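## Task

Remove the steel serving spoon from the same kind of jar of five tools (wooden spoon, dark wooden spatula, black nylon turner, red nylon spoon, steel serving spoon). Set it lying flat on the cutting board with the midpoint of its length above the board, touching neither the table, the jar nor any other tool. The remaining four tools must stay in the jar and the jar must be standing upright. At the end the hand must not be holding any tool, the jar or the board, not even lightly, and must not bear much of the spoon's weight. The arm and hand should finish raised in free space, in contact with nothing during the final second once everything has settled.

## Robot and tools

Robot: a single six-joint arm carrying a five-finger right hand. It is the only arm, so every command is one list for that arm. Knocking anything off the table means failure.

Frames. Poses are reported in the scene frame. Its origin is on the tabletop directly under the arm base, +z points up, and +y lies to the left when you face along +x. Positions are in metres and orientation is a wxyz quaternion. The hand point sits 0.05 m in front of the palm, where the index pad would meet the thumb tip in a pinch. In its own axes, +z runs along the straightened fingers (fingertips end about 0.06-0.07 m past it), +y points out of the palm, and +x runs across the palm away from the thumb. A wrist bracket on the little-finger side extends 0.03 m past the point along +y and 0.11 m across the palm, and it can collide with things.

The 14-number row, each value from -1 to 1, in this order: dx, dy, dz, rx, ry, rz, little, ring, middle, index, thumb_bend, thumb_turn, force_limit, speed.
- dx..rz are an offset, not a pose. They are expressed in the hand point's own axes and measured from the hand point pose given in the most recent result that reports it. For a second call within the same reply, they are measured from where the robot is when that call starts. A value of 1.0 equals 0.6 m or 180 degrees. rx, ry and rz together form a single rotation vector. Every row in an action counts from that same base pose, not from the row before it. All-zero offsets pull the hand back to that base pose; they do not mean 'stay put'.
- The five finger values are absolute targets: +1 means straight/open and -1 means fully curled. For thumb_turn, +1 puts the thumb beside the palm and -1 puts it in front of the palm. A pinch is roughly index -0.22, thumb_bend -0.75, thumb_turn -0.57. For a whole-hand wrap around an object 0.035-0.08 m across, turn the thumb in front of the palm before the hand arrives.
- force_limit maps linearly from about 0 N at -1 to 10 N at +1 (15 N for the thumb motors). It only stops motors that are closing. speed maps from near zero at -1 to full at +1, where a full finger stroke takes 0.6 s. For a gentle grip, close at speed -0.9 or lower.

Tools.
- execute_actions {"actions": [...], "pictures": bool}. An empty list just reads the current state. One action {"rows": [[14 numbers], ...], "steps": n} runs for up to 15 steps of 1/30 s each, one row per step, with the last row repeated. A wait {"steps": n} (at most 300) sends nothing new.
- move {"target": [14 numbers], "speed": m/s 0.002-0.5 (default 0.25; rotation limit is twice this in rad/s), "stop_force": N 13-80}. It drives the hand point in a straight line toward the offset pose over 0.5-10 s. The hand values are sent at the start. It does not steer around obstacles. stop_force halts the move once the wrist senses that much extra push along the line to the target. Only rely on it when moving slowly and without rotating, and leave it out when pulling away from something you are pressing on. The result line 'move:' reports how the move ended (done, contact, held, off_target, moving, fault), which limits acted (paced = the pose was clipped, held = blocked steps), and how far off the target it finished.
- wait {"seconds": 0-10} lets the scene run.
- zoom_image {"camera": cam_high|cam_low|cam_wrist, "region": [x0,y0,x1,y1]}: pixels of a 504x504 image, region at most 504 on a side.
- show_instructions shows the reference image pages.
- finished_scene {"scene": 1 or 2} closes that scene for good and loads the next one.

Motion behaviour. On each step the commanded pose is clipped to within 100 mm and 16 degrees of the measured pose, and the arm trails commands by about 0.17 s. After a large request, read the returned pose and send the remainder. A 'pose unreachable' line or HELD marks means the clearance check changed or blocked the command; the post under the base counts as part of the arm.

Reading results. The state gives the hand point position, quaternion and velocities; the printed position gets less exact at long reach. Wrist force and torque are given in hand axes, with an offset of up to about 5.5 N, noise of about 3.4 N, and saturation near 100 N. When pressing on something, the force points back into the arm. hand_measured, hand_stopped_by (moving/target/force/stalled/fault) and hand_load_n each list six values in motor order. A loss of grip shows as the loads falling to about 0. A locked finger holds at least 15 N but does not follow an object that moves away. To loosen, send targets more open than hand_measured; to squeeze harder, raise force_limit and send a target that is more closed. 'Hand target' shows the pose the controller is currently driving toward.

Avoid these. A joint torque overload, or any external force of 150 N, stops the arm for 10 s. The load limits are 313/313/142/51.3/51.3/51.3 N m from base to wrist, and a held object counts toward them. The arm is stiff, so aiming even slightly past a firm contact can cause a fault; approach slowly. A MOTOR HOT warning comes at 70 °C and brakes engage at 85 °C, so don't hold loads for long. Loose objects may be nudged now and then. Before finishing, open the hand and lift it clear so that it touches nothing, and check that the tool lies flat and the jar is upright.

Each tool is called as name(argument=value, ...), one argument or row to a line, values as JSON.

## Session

execute_actions(
  actions=[],
)

Scene clock: 0.00 s of 5600.00 s.
end_effector_position=(+0.5774, -0.2726, +0.1101) hand_measured=(+1.000, +1.000, +1.000, +1.000, +1.000, +1.000) hand_load_n=(+0.0, +0.0, +0.0, +0.0, +0.0, +0.0) hand_stopped_by=(target, target, target, target, target, target) hand_force_limit=0.00 hand_speed=-0.80 end_effector_quat_wxyz=(+0.444, -0.604, +0.662, -0.024) end_effector_velocity=(-0.000, +0.000, -0.000) end_effector_angular_velocity=(+0.001, +0.001, -0.000)
Joint positions: [-1.094 -0.928  1.796  0.917  0.652 -4.209]
Joint velocities: [-0.     0.001 -0.     0.001  0.     0.   ]
Joint torques (N m, as the arm reports them, + toward a larger angle): no reading
Wrist force (N, on the end effector, along its own x y z axes, offset not removed): no reading
Wrist torque (N m, same axes, about the end effector's origin, offset not removed): no reading
Hand target: +0.577, -0.273, +0.110; +0.444, -0.604, +0.662, -0.024

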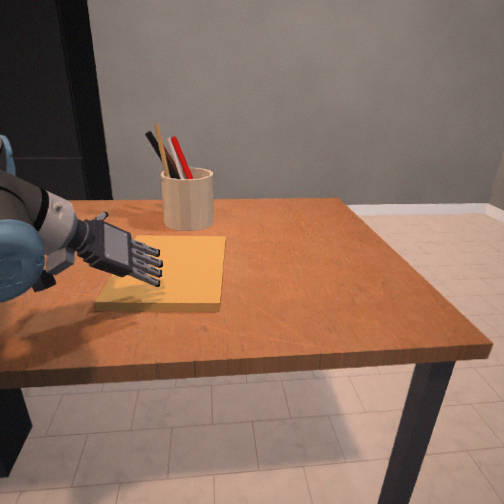

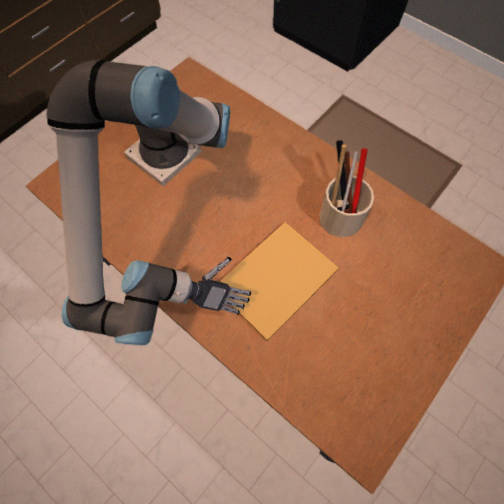

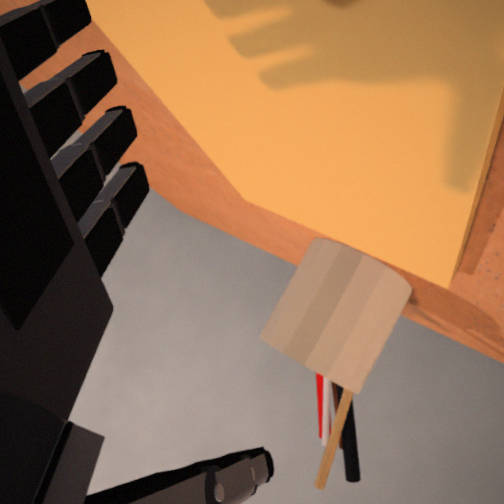

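zoom_image(
  camera="cam_low",
  region=[300, 130, 410, 240],
)

zoom_image(
  camera="cam_high",
  region=[130, 115, 230, 215],
)

Region (300, 130, 410, 240) of cam_low's 504x504 image, scaled by 4.582, with more detail than that image has.

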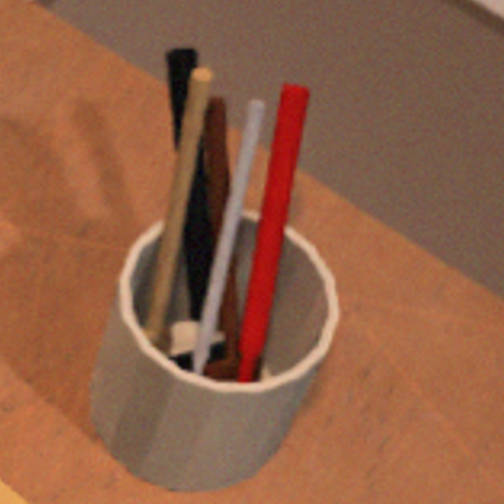

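Region (130, 115, 230, 215) of cam_high's 504x504 image, scaled by 5.040, with more detail than that image has.

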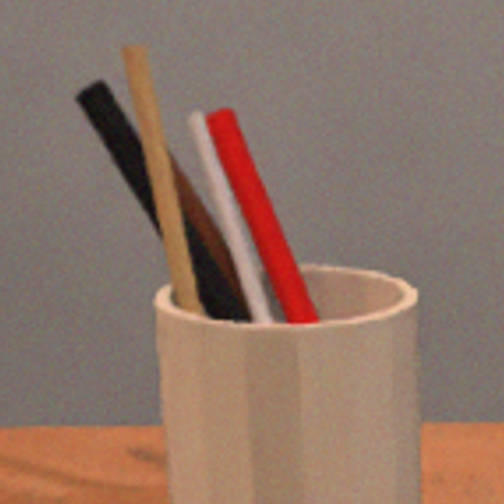

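move(
  target=[-0.28,-0.284,-0.303,0,0,0,1,1,1,0.2,-0.6,-0.57,0,0.5],
  speed=0.3,
)

move(
  target=[-0.677,0.195,0.525,0.376,0.375,-0.184,1,1,1,0.2,-0.6,-0.57,0,0.5],
  speed=0.3,
)

Scene clock: 20.73 s of 5600.00 s.
end_effector_position=(+0.5775, -0.2726, +0.4102) hand_measured=(+1.000, +1.000, +1.000, +0.200, -0.600, -0.570) hand_load_n=(+0.0, +0.0, +0.0, +0.0, +0.0, +0.0) hand_stopped_by=(target, target, target, target, target, target) hand_force_limit=0.00 hand_speed=0.50 end_effector_quat_wxyz=(+0.444, -0.604, +0.662, -0.024) end_effector_velocity=(-0.000, +0.000, +0.003) end_effector_angular_velocity=(+0.001, +0.000, +0.001)
Joint positions: [-1.101 -1.224  1.626  1.394  0.654 -4.221]
Joint velocities: [-0.    -0.002 -0.003  0.008  0.    -0.003]
Joint torques (N m, as the arm reports them, + toward a larger angle): [-13.65 -80.36 -49.52   5.65   2.08  -0.96]
Wrist force (N, on the end effector, along its own x y z axes, offset not removed): [-4.9 1.1 3.3]
Wrist torque (N m, same axes, about the end effector's origin, offset not removed): [0.15 0.34 -0.30]
Hand target: +0.578, -0.273, +0.411; +0.444, -0.604, +0.662, -0.024
Off the commanded pose: 0.000 m, 0 deg.
After step 90, 16.03 s passed at rest.
move: done

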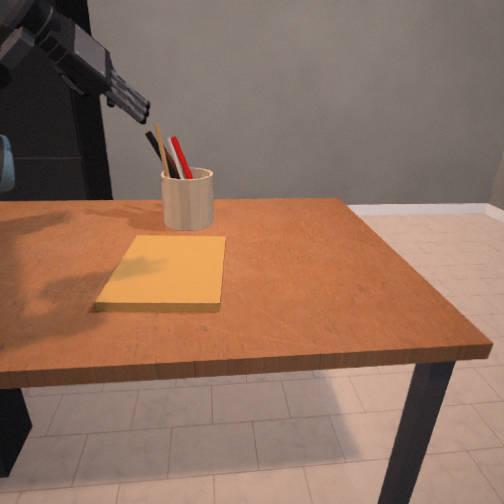

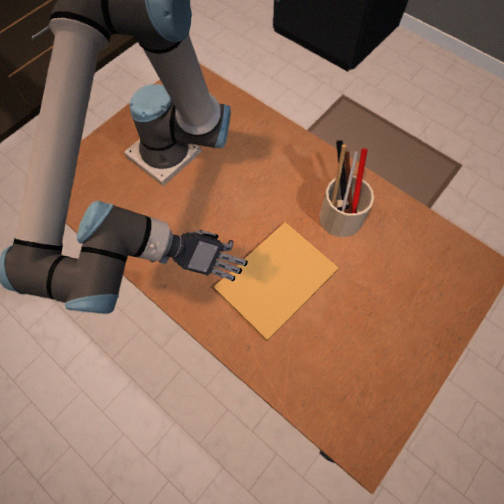

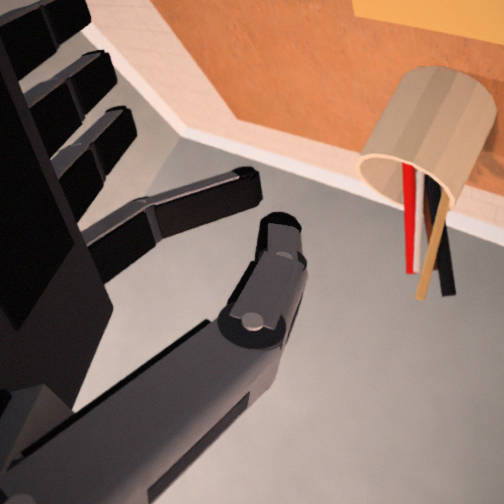

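Scene clock: 24.60 s of 5600.00 s.
end_effector_position=(+0.6304, +0.2508, +0.3799) hand_measured=(+1.000, +1.000, +1.000, +0.200, -0.600, -0.570) hand_load_n=(+0.0, +0.0, +0.0, +0.0, +0.0, +0.0) hand_stopped_by=(target, target, target, target, target, target) hand_force_limit=0.00 hand_speed=0.50 end_effector_quat_wxyz=(-0.246, +0.310, -0.484, +0.780) end_effector_velocity=(+0.001, +0.001, +0.001) end_effector_angular_velocity=(-0.008, -0.012, -0.007)
Joint positions: [ 0.445 -1.504  2.23  -1.507  2.627 -4.103]
Joint velocities: [ 0.001  0.009  0.005 -0.047 -0.002 -0.031]
Joint torques (N m, as the arm reports them, + toward a larger angle): [ 11.99 -37.6  -24.76  -5.7   -4.93  -1.29]
Wrist force (N, on the end effector, along its own x y z axes, offset not removed): [-5.1 -3.3 1.5]
Wrist torque (N m, same axes, about the end effector's origin, offset not removed): [-0.43 0.42 -0.37]
Hand target: +0.631, +0.251, +0.380; -0.246, +0.310, -0.484, +0.781
Off the commanded pose: 0.000 m, 0 deg.
move: done

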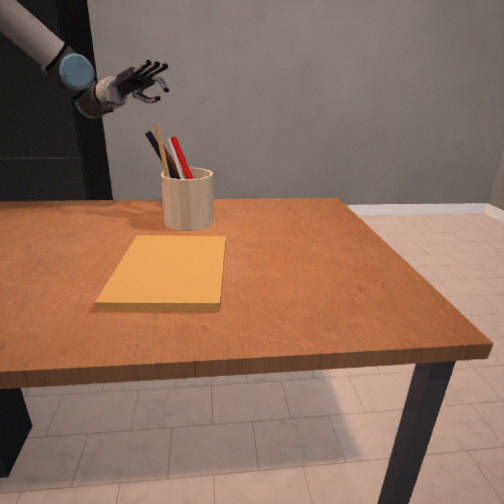

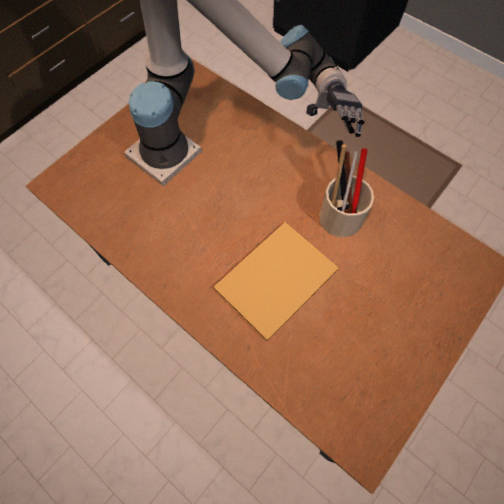

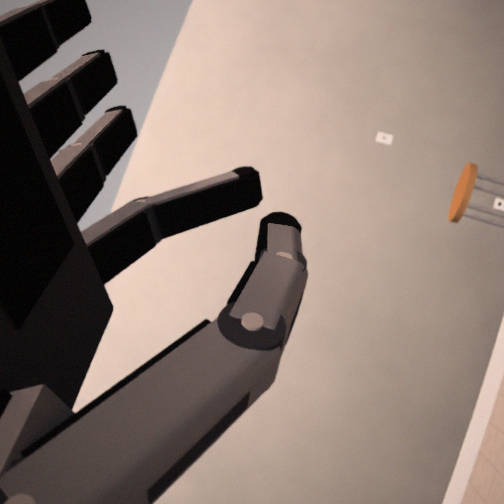

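move(
  target=[-0.015,0.105,0,0,0,0,1,1,1,0.2,-0.6,-0.57,0,0.5],
  speed=0.08,
)

zoom_image(
  camera="cam_high",
  region=[110, 70, 230, 190],
)

zoom_image(
  camera="cam_low",
  region=[300, 90, 410, 200],
)

Scene clock: 30.03 s of 5600.00 s.
end_effector_position=(+0.6419, +0.2313, +0.3209) hand_measured=(+1.000, +1.000, +1.000, +0.200, -0.602, -0.570) hand_load_n=(+0.0, +0.0, +0.0, +0.0, -4.5, -1.0) hand_stopped_by=(target, target, target, target, target, target) hand_force_limit=0.00 hand_speed=0.50 end_effector_quat_wxyz=(-0.246, +0.310, -0.484, +0.780) end_effector_velocity=(+0.001, -0.001, -0.004) end_effector_angular_velocity=(-0.001, +0.002, -0.000)
Joint positions: [ 0.404 -1.423  2.272 -1.582  2.597 -4.047]
Joint velocities: [-0.002  0.005  0.001 -0.003 -0.001  0.002]
Joint torques (N m, as the arm reports them, + toward a larger angle): [ -7.63 -21.57 -13.04  -4.58  -3.53   1.75]
Wrist force (N, on the end effector, along its own x y z axes, offset not removed): [2.5 -7.4 4.1]
Wrist torque (N m, same axes, about the end effector's origin, offset not removed): [-0.07 -0.47 0.13]
Hand target: +0.642, +0.231, +0.320; -0.246, +0.310, -0.484, +0.780
Off the commanded pose: 0.000 m, 0 deg.
After step 90, 1.17 s passed at rest.
move: done

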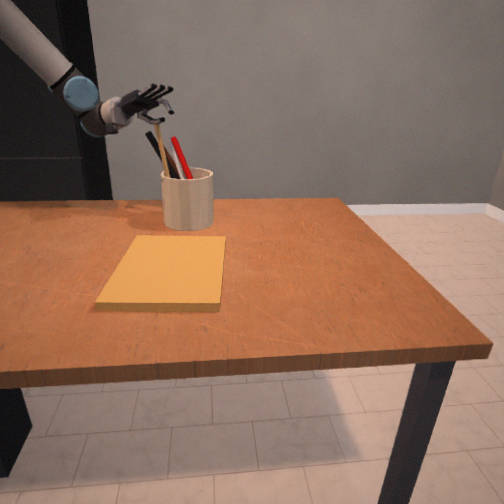

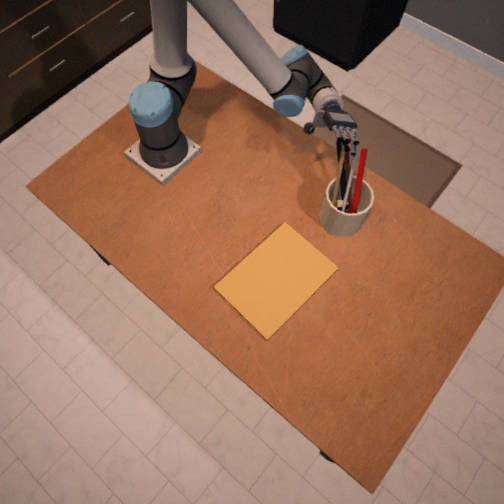

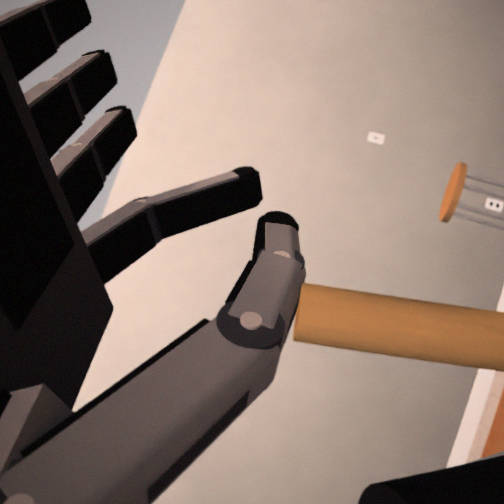

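Region (110, 70, 230, 190) of cam_high's 504x504 image, scaled by 4.200, with more detail than that image has.

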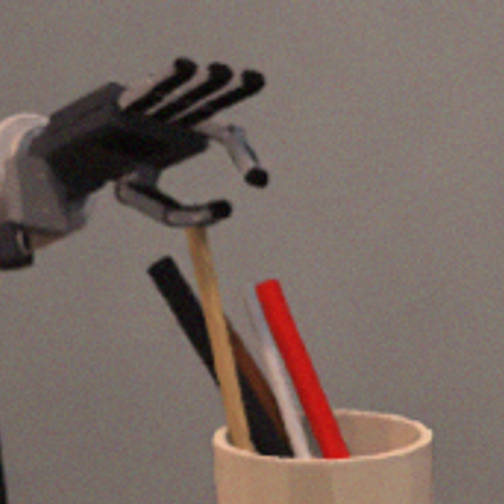

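Region (300, 90, 410, 200) of cam_low's 504x504 image, scaled by 4.582, with more detail than that image has.

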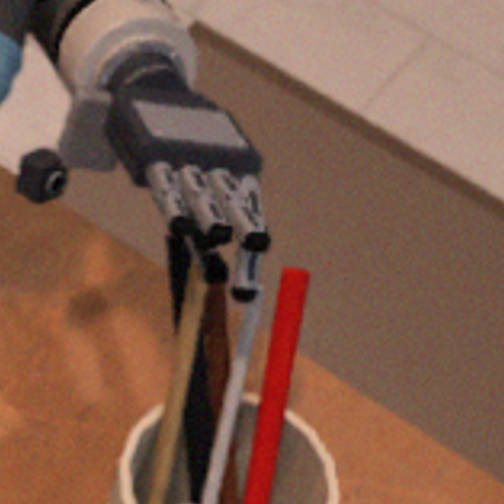

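move(
  target=[-0.053,-0.05,-0.045,0,0,-0.15,1,1,1,0.2,-0.6,-0.57,0,0.5],
  speed=0.1,
)

Scene clock: 50.60 s of 5600.00 s.
end_effector_position=(+0.6416, +0.2815, +0.3312) hand_measured=(+1.000, +1.000, +1.000, +0.200, -0.600, -0.570) hand_load_n=(+0.0, +0.0, +0.0, +0.0, +0.0, +0.0) hand_stopped_by=(target, target, target, target, target, target) hand_force_limit=0.00 hand_speed=0.50 end_effector_quat_wxyz=(-0.058, +0.415, -0.399, +0.816) end_effector_velocity=(+0.000, +0.002, +0.000) end_effector_angular_velocity=(-0.012, +0.007, -0.008)
Joint positions: [ 0.499 -1.342  2.167 -1.678  2.665 -4.654]
Joint velocities: [ 0.003  0.005 -0.003 -0.014  0.002 -0.027]
Joint torques (N m, as the arm reports them, + toward a larger angle): [  8.86 -45.65 -49.03  -5.76   1.73  -1.68]
Wrist force (N, on the end effector, along its own x y z axes, offset not removed): [-2.3 0.1 -0.6]
Wrist torque (N m, same axes, about the end effector's origin, offset not removed): [0.33 0.01 -0.15]
Hand target: +0.642, +0.282, +0.331; -0.057, +0.415, -0.398, +0.816
Off the commanded pose: 0.000 m, 0 deg.
After step 90, 14.83 s passed at rest.
move: done

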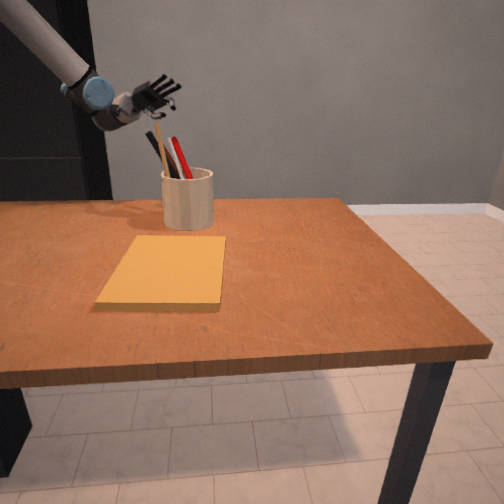

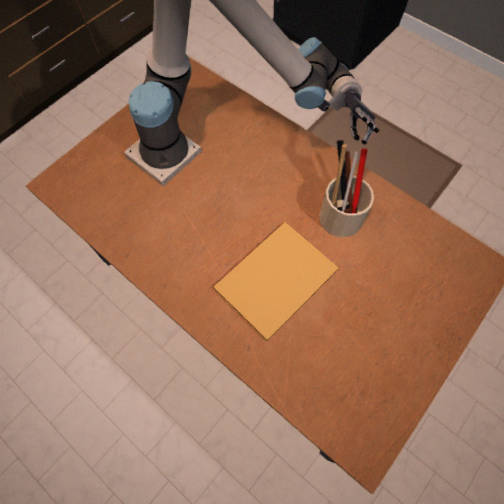

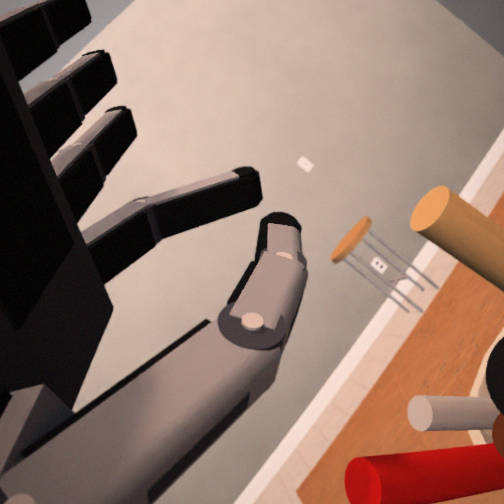

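move(
  target=[-0.05,0.05,-0.027,0,0,0,1,1,1,0.2,-0.6,-0.57,0,0.5],
  speed=0.05,
)

zoom_image(
  camera="cam_high",
  region=[120, 80, 220, 180],
)

zoom_image(
  camera="cam_low",
  region=[310, 100, 400, 190],
)

Scene clock: 58.73 s of 5600.00 s.
end_effector_position=(+0.6424, +0.2838, +0.2861) hand_measured=(+1.000, +1.000, +1.000, +0.200, -0.600, -0.570) hand_load_n=(+0.0, +0.0, +0.0, +0.0, +0.0, +0.0) hand_stopped_by=(target, target, target, target, target, target) hand_force_limit=0.00 hand_speed=0.50 end_effector_quat_wxyz=(-0.058, +0.415, -0.399, +0.816) end_effector_velocity=(+0.000, +0.000, -0.002) end_effector_angular_velocity=(+0.001, -0.002, -0.000)
Joint positions: [ 0.502 -1.269  2.186 -1.773  2.666 -4.658]
Joint velocities: [ 0.     0.005  0.001 -0.009 -0.    -0.001]
Joint torques (N m, as the arm reports them, + toward a larger angle): [ 11.   -45.99 -15.88  -6.32   1.87  -1.33]
Wrist force (N, on the end effector, along its own x y z axes, offset not removed): [-5.4 -3.6 4.8]
Wrist torque (N m, same axes, about the end effector's origin, offset not removed): [-0.69 0.43 -0.34]
Hand target: +0.642, +0.284, +0.286; -0.058, +0.415, -0.399, +0.816
Off the commanded pose: 0.000 m, 0 deg.
After step 90, 3.80 s passed at rest.
move: done

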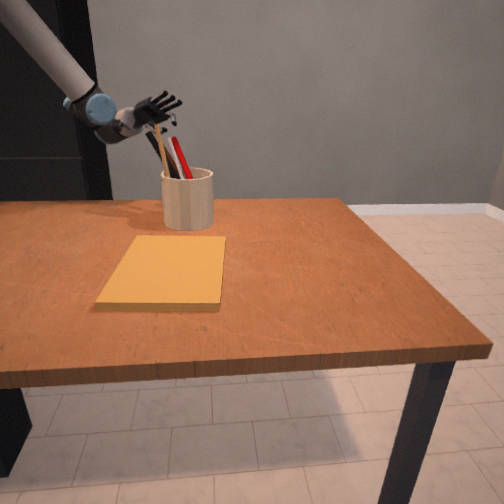

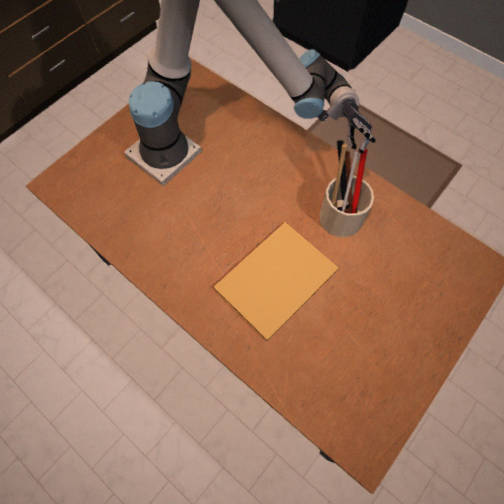

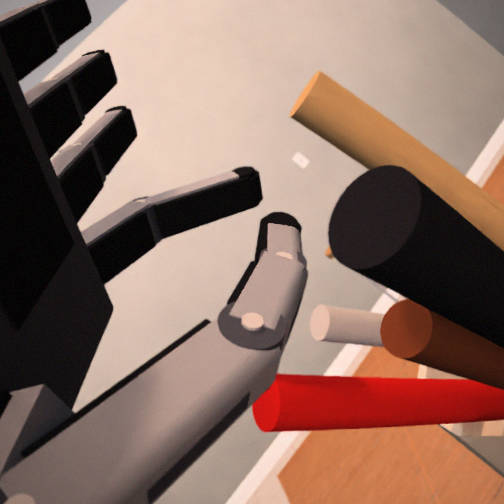

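Region (120, 80, 220, 180) of cam_high's 504x504 image, scaled by 5.040, with more detail than that image has.

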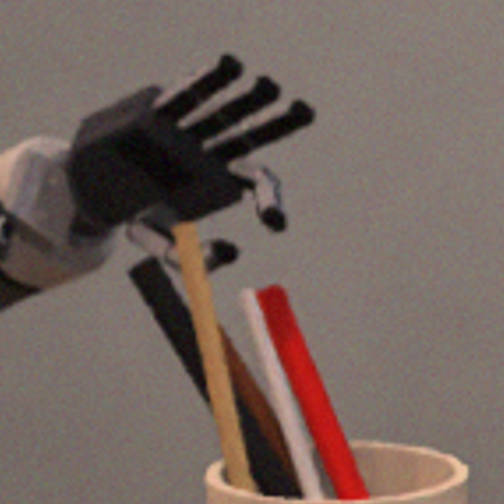

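Region (310, 100, 400, 190) of cam_low's 504x504 image, scaled by 5.600, with more detail than that image has.

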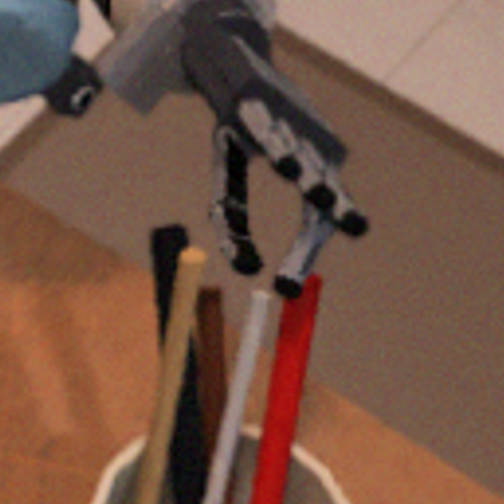

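move(
  target=[-0.058,0.04,-0.034,0,0,0,1,1,1,0.2,-0.6,-0.57,0,0.5],
  speed=0.015,
  stop_force=13,
)

zoom_image(
  camera="cam_high",
  region=[120, 80, 220, 180],
)

zoom_image(
  camera="cam_low",
  region=[310, 100, 400, 190],
)

Scene clock: 69.93 s of 5600.00 s.
end_effector_position=(+0.6437, +0.2907, +0.2568) hand_measured=(+1.000, +1.000, +1.000, +0.200, -0.600, -0.570) hand_load_n=(+0.0, +0.0, +0.0, +0.0, +0.0, +0.0) hand_stopped_by=(target, target, target, target, target, target) hand_force_limit=0.00 hand_speed=0.50 end_effector_quat_wxyz=(-0.058, +0.415, -0.399, +0.816) end_effector_velocity=(-0.000, -0.000, -0.001) end_effector_angular_velocity=(-0.002, +0.002, +0.000)
Joint positions: [ 0.51  -1.213  2.187 -1.843  2.671 -4.671]
Joint velocities: [ 0.     0.     0.     0.002 -0.    -0.   ]
Joint torques (N m, as the arm reports them, + toward a larger angle): [  2.61 -77.34 -27.21  -1.76   0.76  -0.76]
Wrist force (N, on the end effector, along its own x y z axes, offset not removed): [0.6 1.1 2.2]
Wrist torque (N m, same axes, about the end effector's origin, offset not removed): [0.21 -0.48 0.09]
Hand target: +0.644, +0.291, +0.257; -0.058, +0.415, -0.399, +0.816
Off the commanded pose: 0.017 m, 0 deg.
After step 90, 4.87 s passed at rest.
move: held; limits=held; held on 35 of 100 steps, including the last
pose unreachable: on one or more control steps of this call an arm could not follow its commanded pose, so it was not sent that pose on those steps. On the call's last step it was still not sent that pose. It may still have moved: this result reports where it is.
cause: the commanded pose would bring two parts of the arm too close to each other (joints 4 (wrist 1) to 6 (wrist 3) lie between them).

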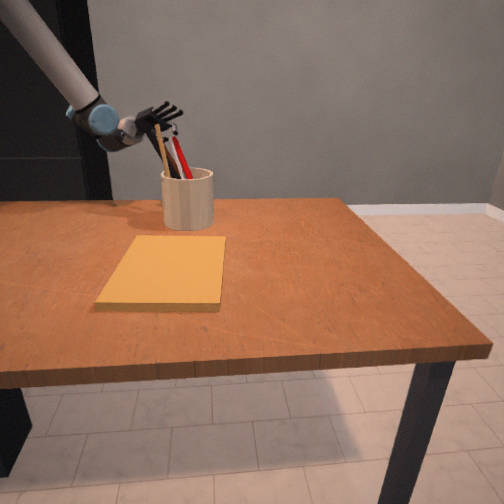

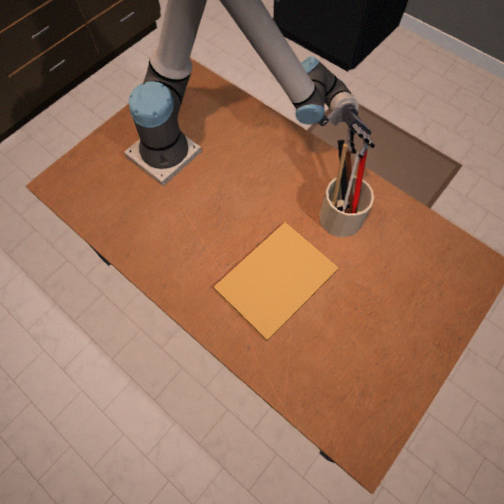

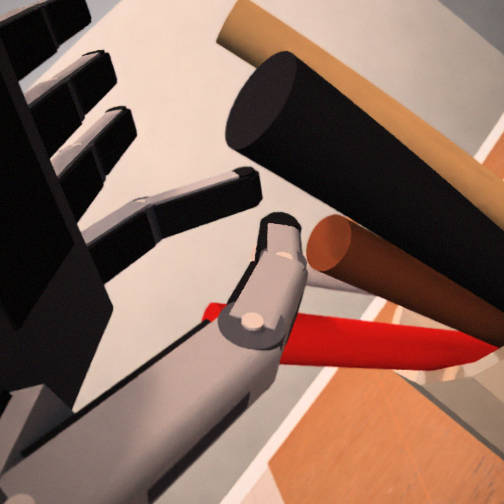

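Region (120, 80, 220, 180) of cam_high's 504x504 image, scaled by 5.040, with more detail than that image has.

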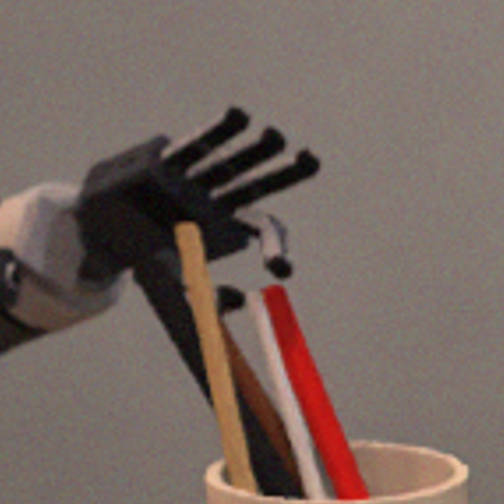

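Region (310, 100, 400, 190) of cam_low's 504x504 image, scaled by 5.600, with more detail than that image has.

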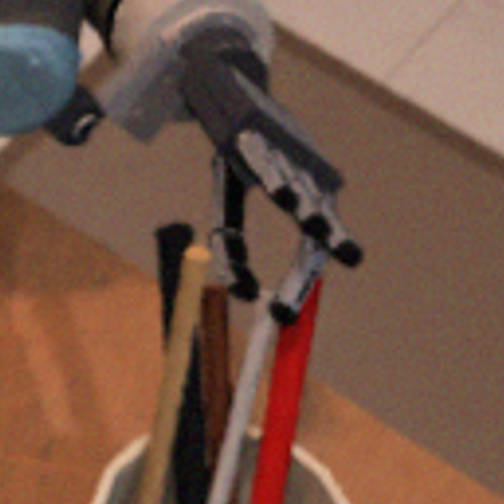

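move(
  target=[0,0,0,0.022,-0.107,0.034,1,1,1,0.2,-0.6,-0.57,0,0.5],
  speed=0.06,
)

zoom_image(
  camera="cam_high",
  region=[120, 80, 220, 180],
)

zoom_image(
  camera="cam_low",
  region=[310, 100, 400, 190],
)

Scene clock: 78.73 s of 5600.00 s.
end_effector_position=(+0.6436, +0.2907, +0.2565) hand_measured=(+1.000, +1.000, +1.000, +0.200, -0.600, -0.570) hand_load_n=(+0.0, +0.0, +0.0, +0.0, +0.0, +0.0) hand_stopped_by=(target, target, target, target, target, target) hand_force_limit=0.00 hand_speed=0.50 end_effector_quat_wxyz=(-0.181, +0.521, -0.376, +0.745) end_effector_velocity=(+0.001, +0.000, +0.001) end_effector_angular_velocity=(+0.006, +0.008, +0.012)
Joint positions: [ 0.448 -1.385  2.205 -1.11   2.431 -4.059]
Joint velocities: [-0.005 -0.007 -0.003  0.029 -0.013  0.02 ]
Joint torques (N m, as the arm reports them, + toward a larger angle): [-13.92 -62.23 -47.47  -0.33  -4.41   1.68]
Wrist force (N, on the end effector, along its own x y z axes, offset not removed): [-8.2 4.1 2.6]
Wrist torque (N m, same axes, about the end effector's origin, offset not removed): [0.58 0.87 -0.30]
Hand target: +0.644, +0.291, +0.257; -0.182, +0.521, -0.376, +0.744
Off the commanded pose: 0.000 m, 0 deg.
After step 90, 1.87 s passed at rest.
move: done

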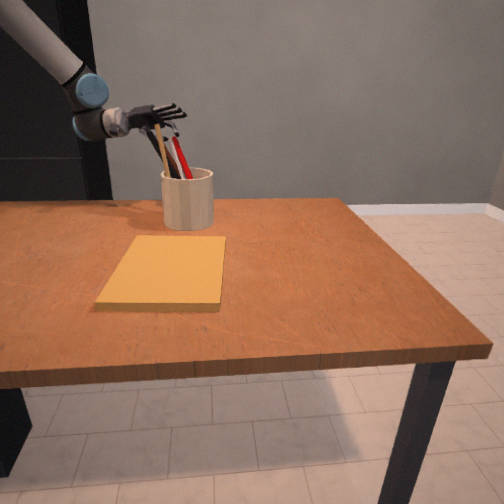

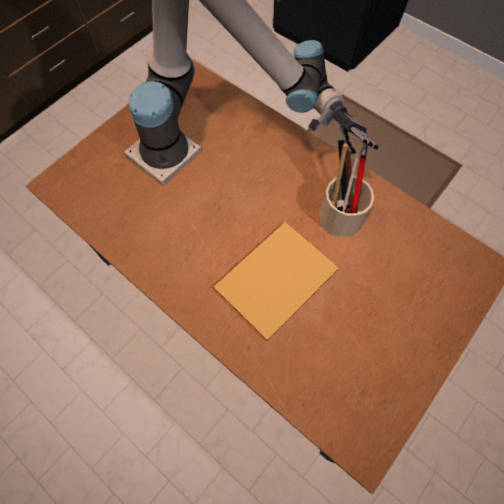

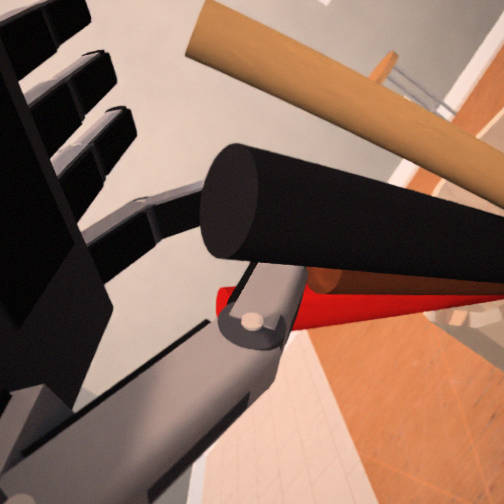

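Region (120, 80, 220, 180) of cam_high's 504x504 image, scaled by 5.040, with more detail than that image has.

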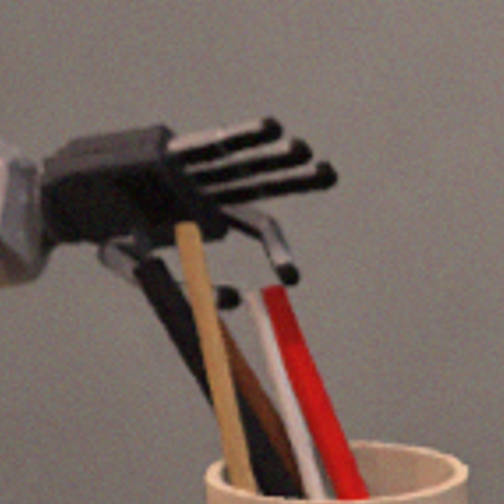

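Region (310, 100, 400, 190) of cam_low's 504x504 image, scaled by 5.600, with more detail than that image has.

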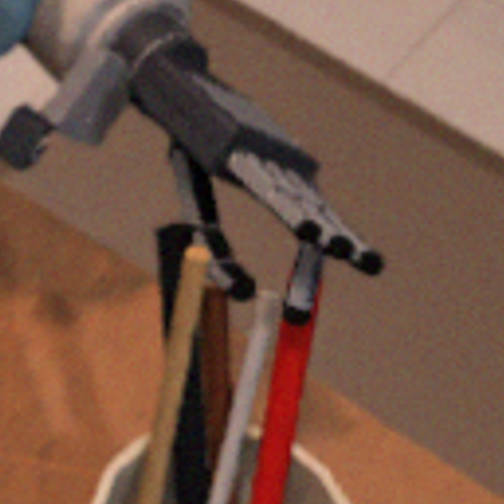

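move(
  target=[-0.02,0.018,0.012,0,0,0,1,1,1,0.05,-0.75,-0.57,0,0.5],
  speed=0.01,
  stop_force=13,
)

zoom_image(
  camera="cam_high",
  region=[130, 100, 210, 180],
)

zoom_image(
  camera="cam_low",
  region=[320, 120, 390, 190],
)

Scene clock: 87.73 s of 5600.00 s.
end_effector_position=(+0.6533, +0.2890, +0.2423) hand_measured=(+1.000, +1.000, +1.000, +0.050, -0.750, -0.570) hand_load_n=(+0.0, +0.0, +0.0, +0.0, +0.0, +0.0) hand_stopped_by=(target, target, target, target, target, target) hand_force_limit=0.00 hand_speed=0.50 end_effector_quat_wxyz=(-0.181, +0.521, -0.376, +0.744) end_effector_velocity=(+0.001, -0.000, -0.003) end_effector_angular_velocity=(-0.001, +0.002, -0.000)
Joint positions: [ 0.437 -1.355  2.202 -1.133  2.42  -4.054]
Joint velocities: [-0.002  0.006 -0.001 -0.003 -0.001 -0.   ]
Joint torques (N m, as the arm reports them, + toward a larger angle): [-13.25 -34.85 -46.77  -5.32  -4.07   1.59]
Wrist force (N, on the end effector, along its own x y z axes, offset not removed): [-1.5 0.4 0.3]
Wrist torque (N m, same axes, about the end effector's origin, offset not removed): [0.33 -0.06 -0.07]
Hand target: +0.654, +0.289, +0.242; -0.181, +0.521, -0.376, +0.745
Off the commanded pose: 0.000 m, 0 deg.
After step 90, 4.00 s passed at rest.
move: done

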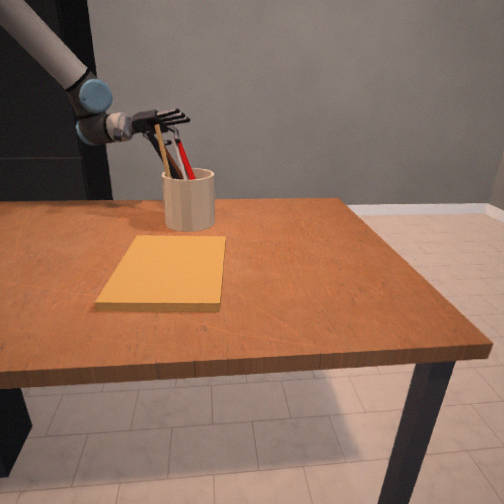

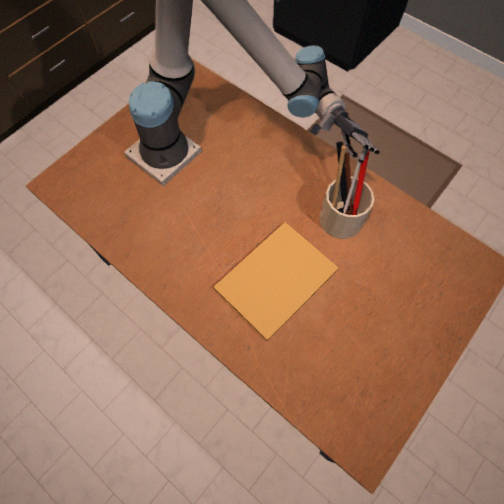

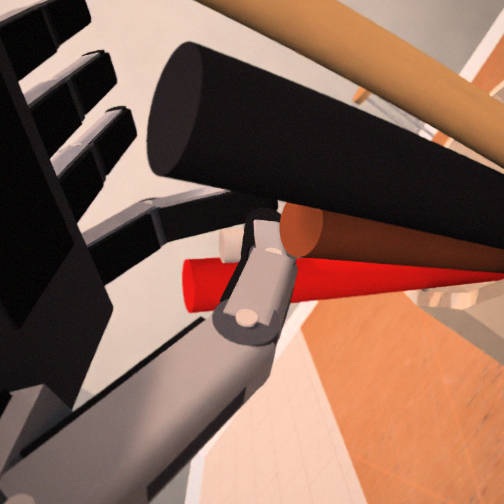

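Region (130, 100, 210, 180) of cam_high's 504x504 image, scaled by 6.300, with more detail than that image has.

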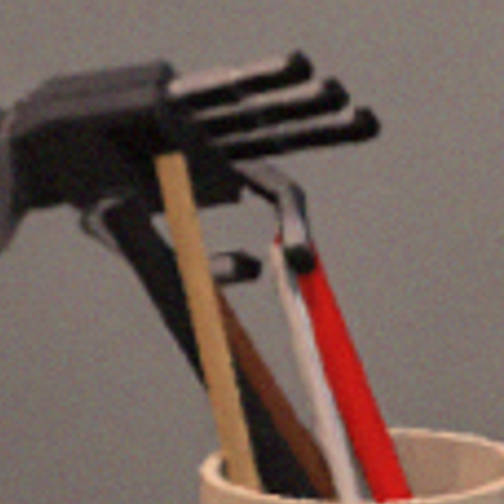

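Region (320, 120, 390, 190) of cam_low's 504x504 image, scaled by 7.200, with more detail than that image has.

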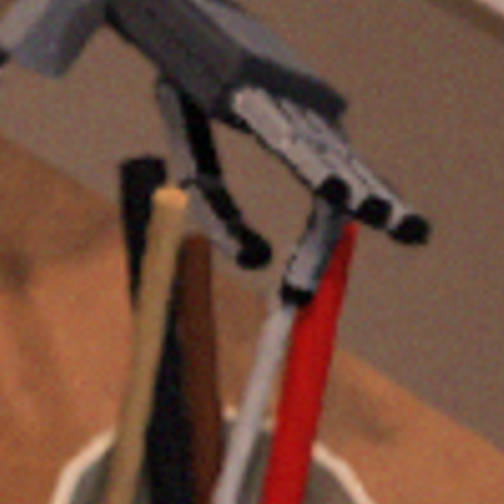

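move(
  target=[0,0,0.014,0,0,0,1,1,1,0.3,-0.75,-0.57,0,0.5],
  speed=0.01,
)

move(
  target=[-0.018,0,0,0,0,0,1,1,1,0.3,-0.75,-0.57,0,0.5],
  speed=0.01,
)

zoom_image(
  camera="cam_high",
  region=[130, 100, 210, 180],
)

zoom_image(
  camera="cam_low",
  region=[320, 120, 390, 190],
)

Scene clock: 92.83 s of 5600.00 s.
end_effector_position=(+0.6607, +0.2860, +0.2437) hand_measured=(+1.000, +1.000, +1.000, +0.300, -0.750, -0.570) hand_load_n=(+0.0, +0.0, +0.0, +0.0, +0.0, +0.0) hand_stopped_by=(target, target, target, target, target, target) hand_force_limit=0.00 hand_speed=0.50 end_effector_quat_wxyz=(-0.181, +0.521, -0.376, +0.745) end_effector_velocity=(+0.003, -0.001, +0.001) end_effector_angular_velocity=(+0.001, -0.002, -0.000)
Joint positions: [ 0.426 -1.353  2.194 -1.124  2.41  -4.049]
Joint velocities: [-0.004  0.001 -0.003  0.001 -0.003  0.002]
Joint torques (N m, as the arm reports them, + toward a larger angle): [-13.61 -35.48 -47.33  -0.85  -4.17   1.5 ]
Wrist force (N, on the end effector, along its own x y z axes, offset not removed): [0.4 4.5 4.5]
Wrist torque (N m, same axes, about the end effector's origin, offset not removed): [0.40 -0.48 0.33]
Hand target: +0.661, +0.286, +0.244; -0.181, +0.521, -0.376, +0.744
Off the commanded pose: 0.000 m, 0 deg.
After step 90, 1.07 s passed at rest.
move: done

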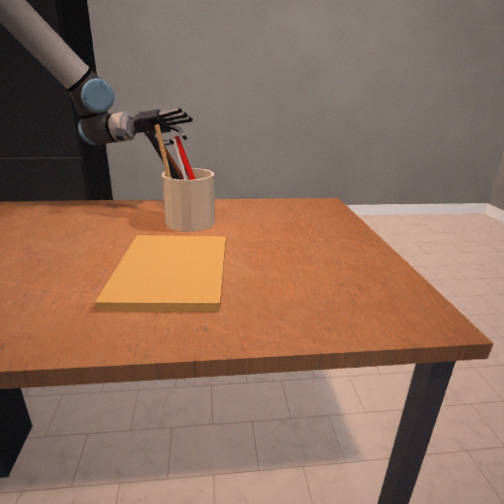

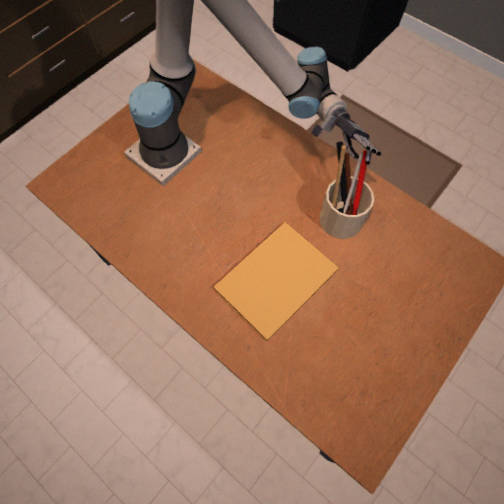

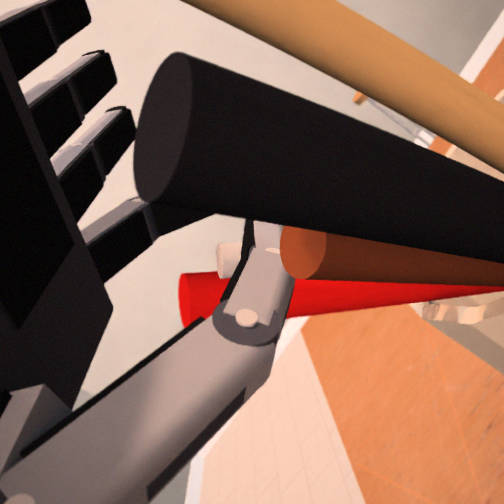

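Scene clock: 94.13 s of 5600.00 s.
end_effector_position=(+0.6648, +0.2929, +0.2370) hand_measured=(+1.000, +1.000, +1.000, +0.300, -0.750, -0.570) hand_load_n=(+0.0, +0.0, +0.0, +0.0, +0.0, +0.0) hand_stopped_by=(target, target, target, target, target, target) hand_force_limit=0.00 hand_speed=0.50 end_effector_quat_wxyz=(-0.181, +0.521, -0.376, +0.744) end_effector_velocity=(+0.001, +0.002, -0.001) end_effector_angular_velocity=(+0.001, -0.001, -0.000)
Joint positions: [ 0.433 -1.332  2.184 -1.137  2.417 -4.052]
Joint velocities: [ 0.002  0.004 -0.003 -0.004  0.002 -0.001]
Joint torques (N m, as the arm reports them, + toward a larger angle): [ 14.52 -40.41 -45.79  -4.82   3.01  -1.96]
Wrist force (N, on the end effector, along its own x y z axes, offset not removed): [0.0 2.0 -0.3]
Wrist torque (N m, same axes, about the end effector's origin, offset not removed): [0.35 -0.16 0.19]
Hand target: +0.665, +0.293, +0.237; -0.181, +0.521, -0.376, +0.745
Off the commanded pose: 0.000 m, 0 deg.
move: done

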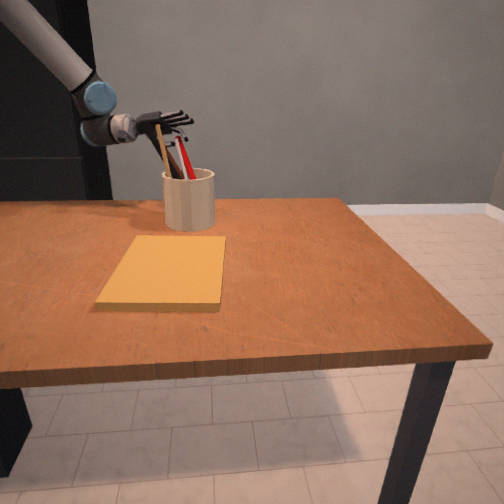

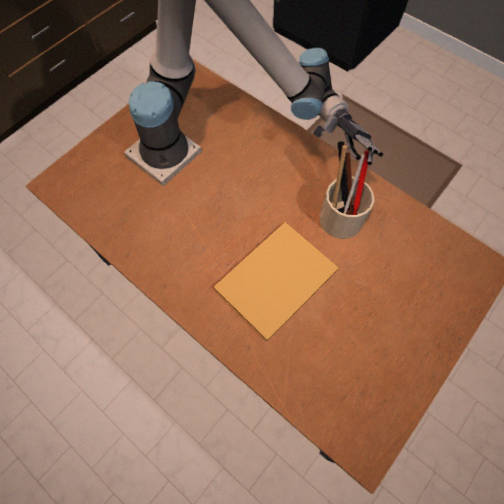

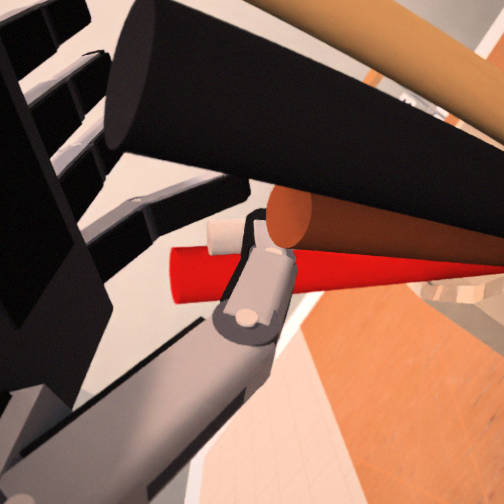

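Region (130, 100, 210, 180) of cam_high's 504x504 image, scaled by 6.300, with more detail than that image has.

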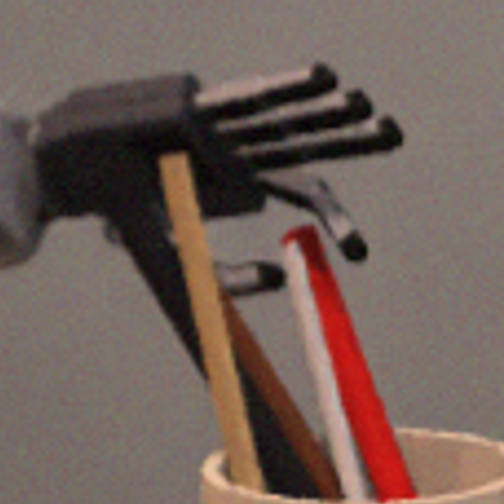

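Region (320, 120, 390, 190) of cam_low's 504x504 image, scaled by 7.200, with more detail than that image has.

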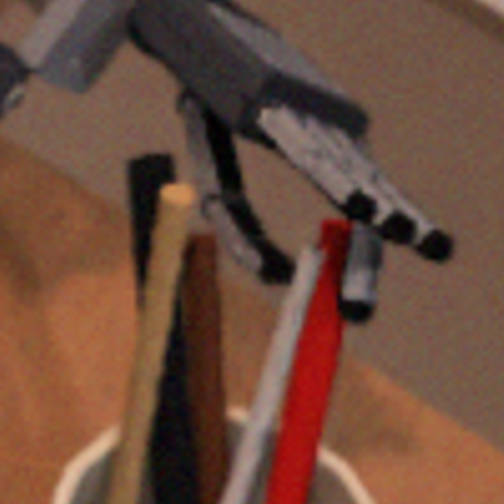

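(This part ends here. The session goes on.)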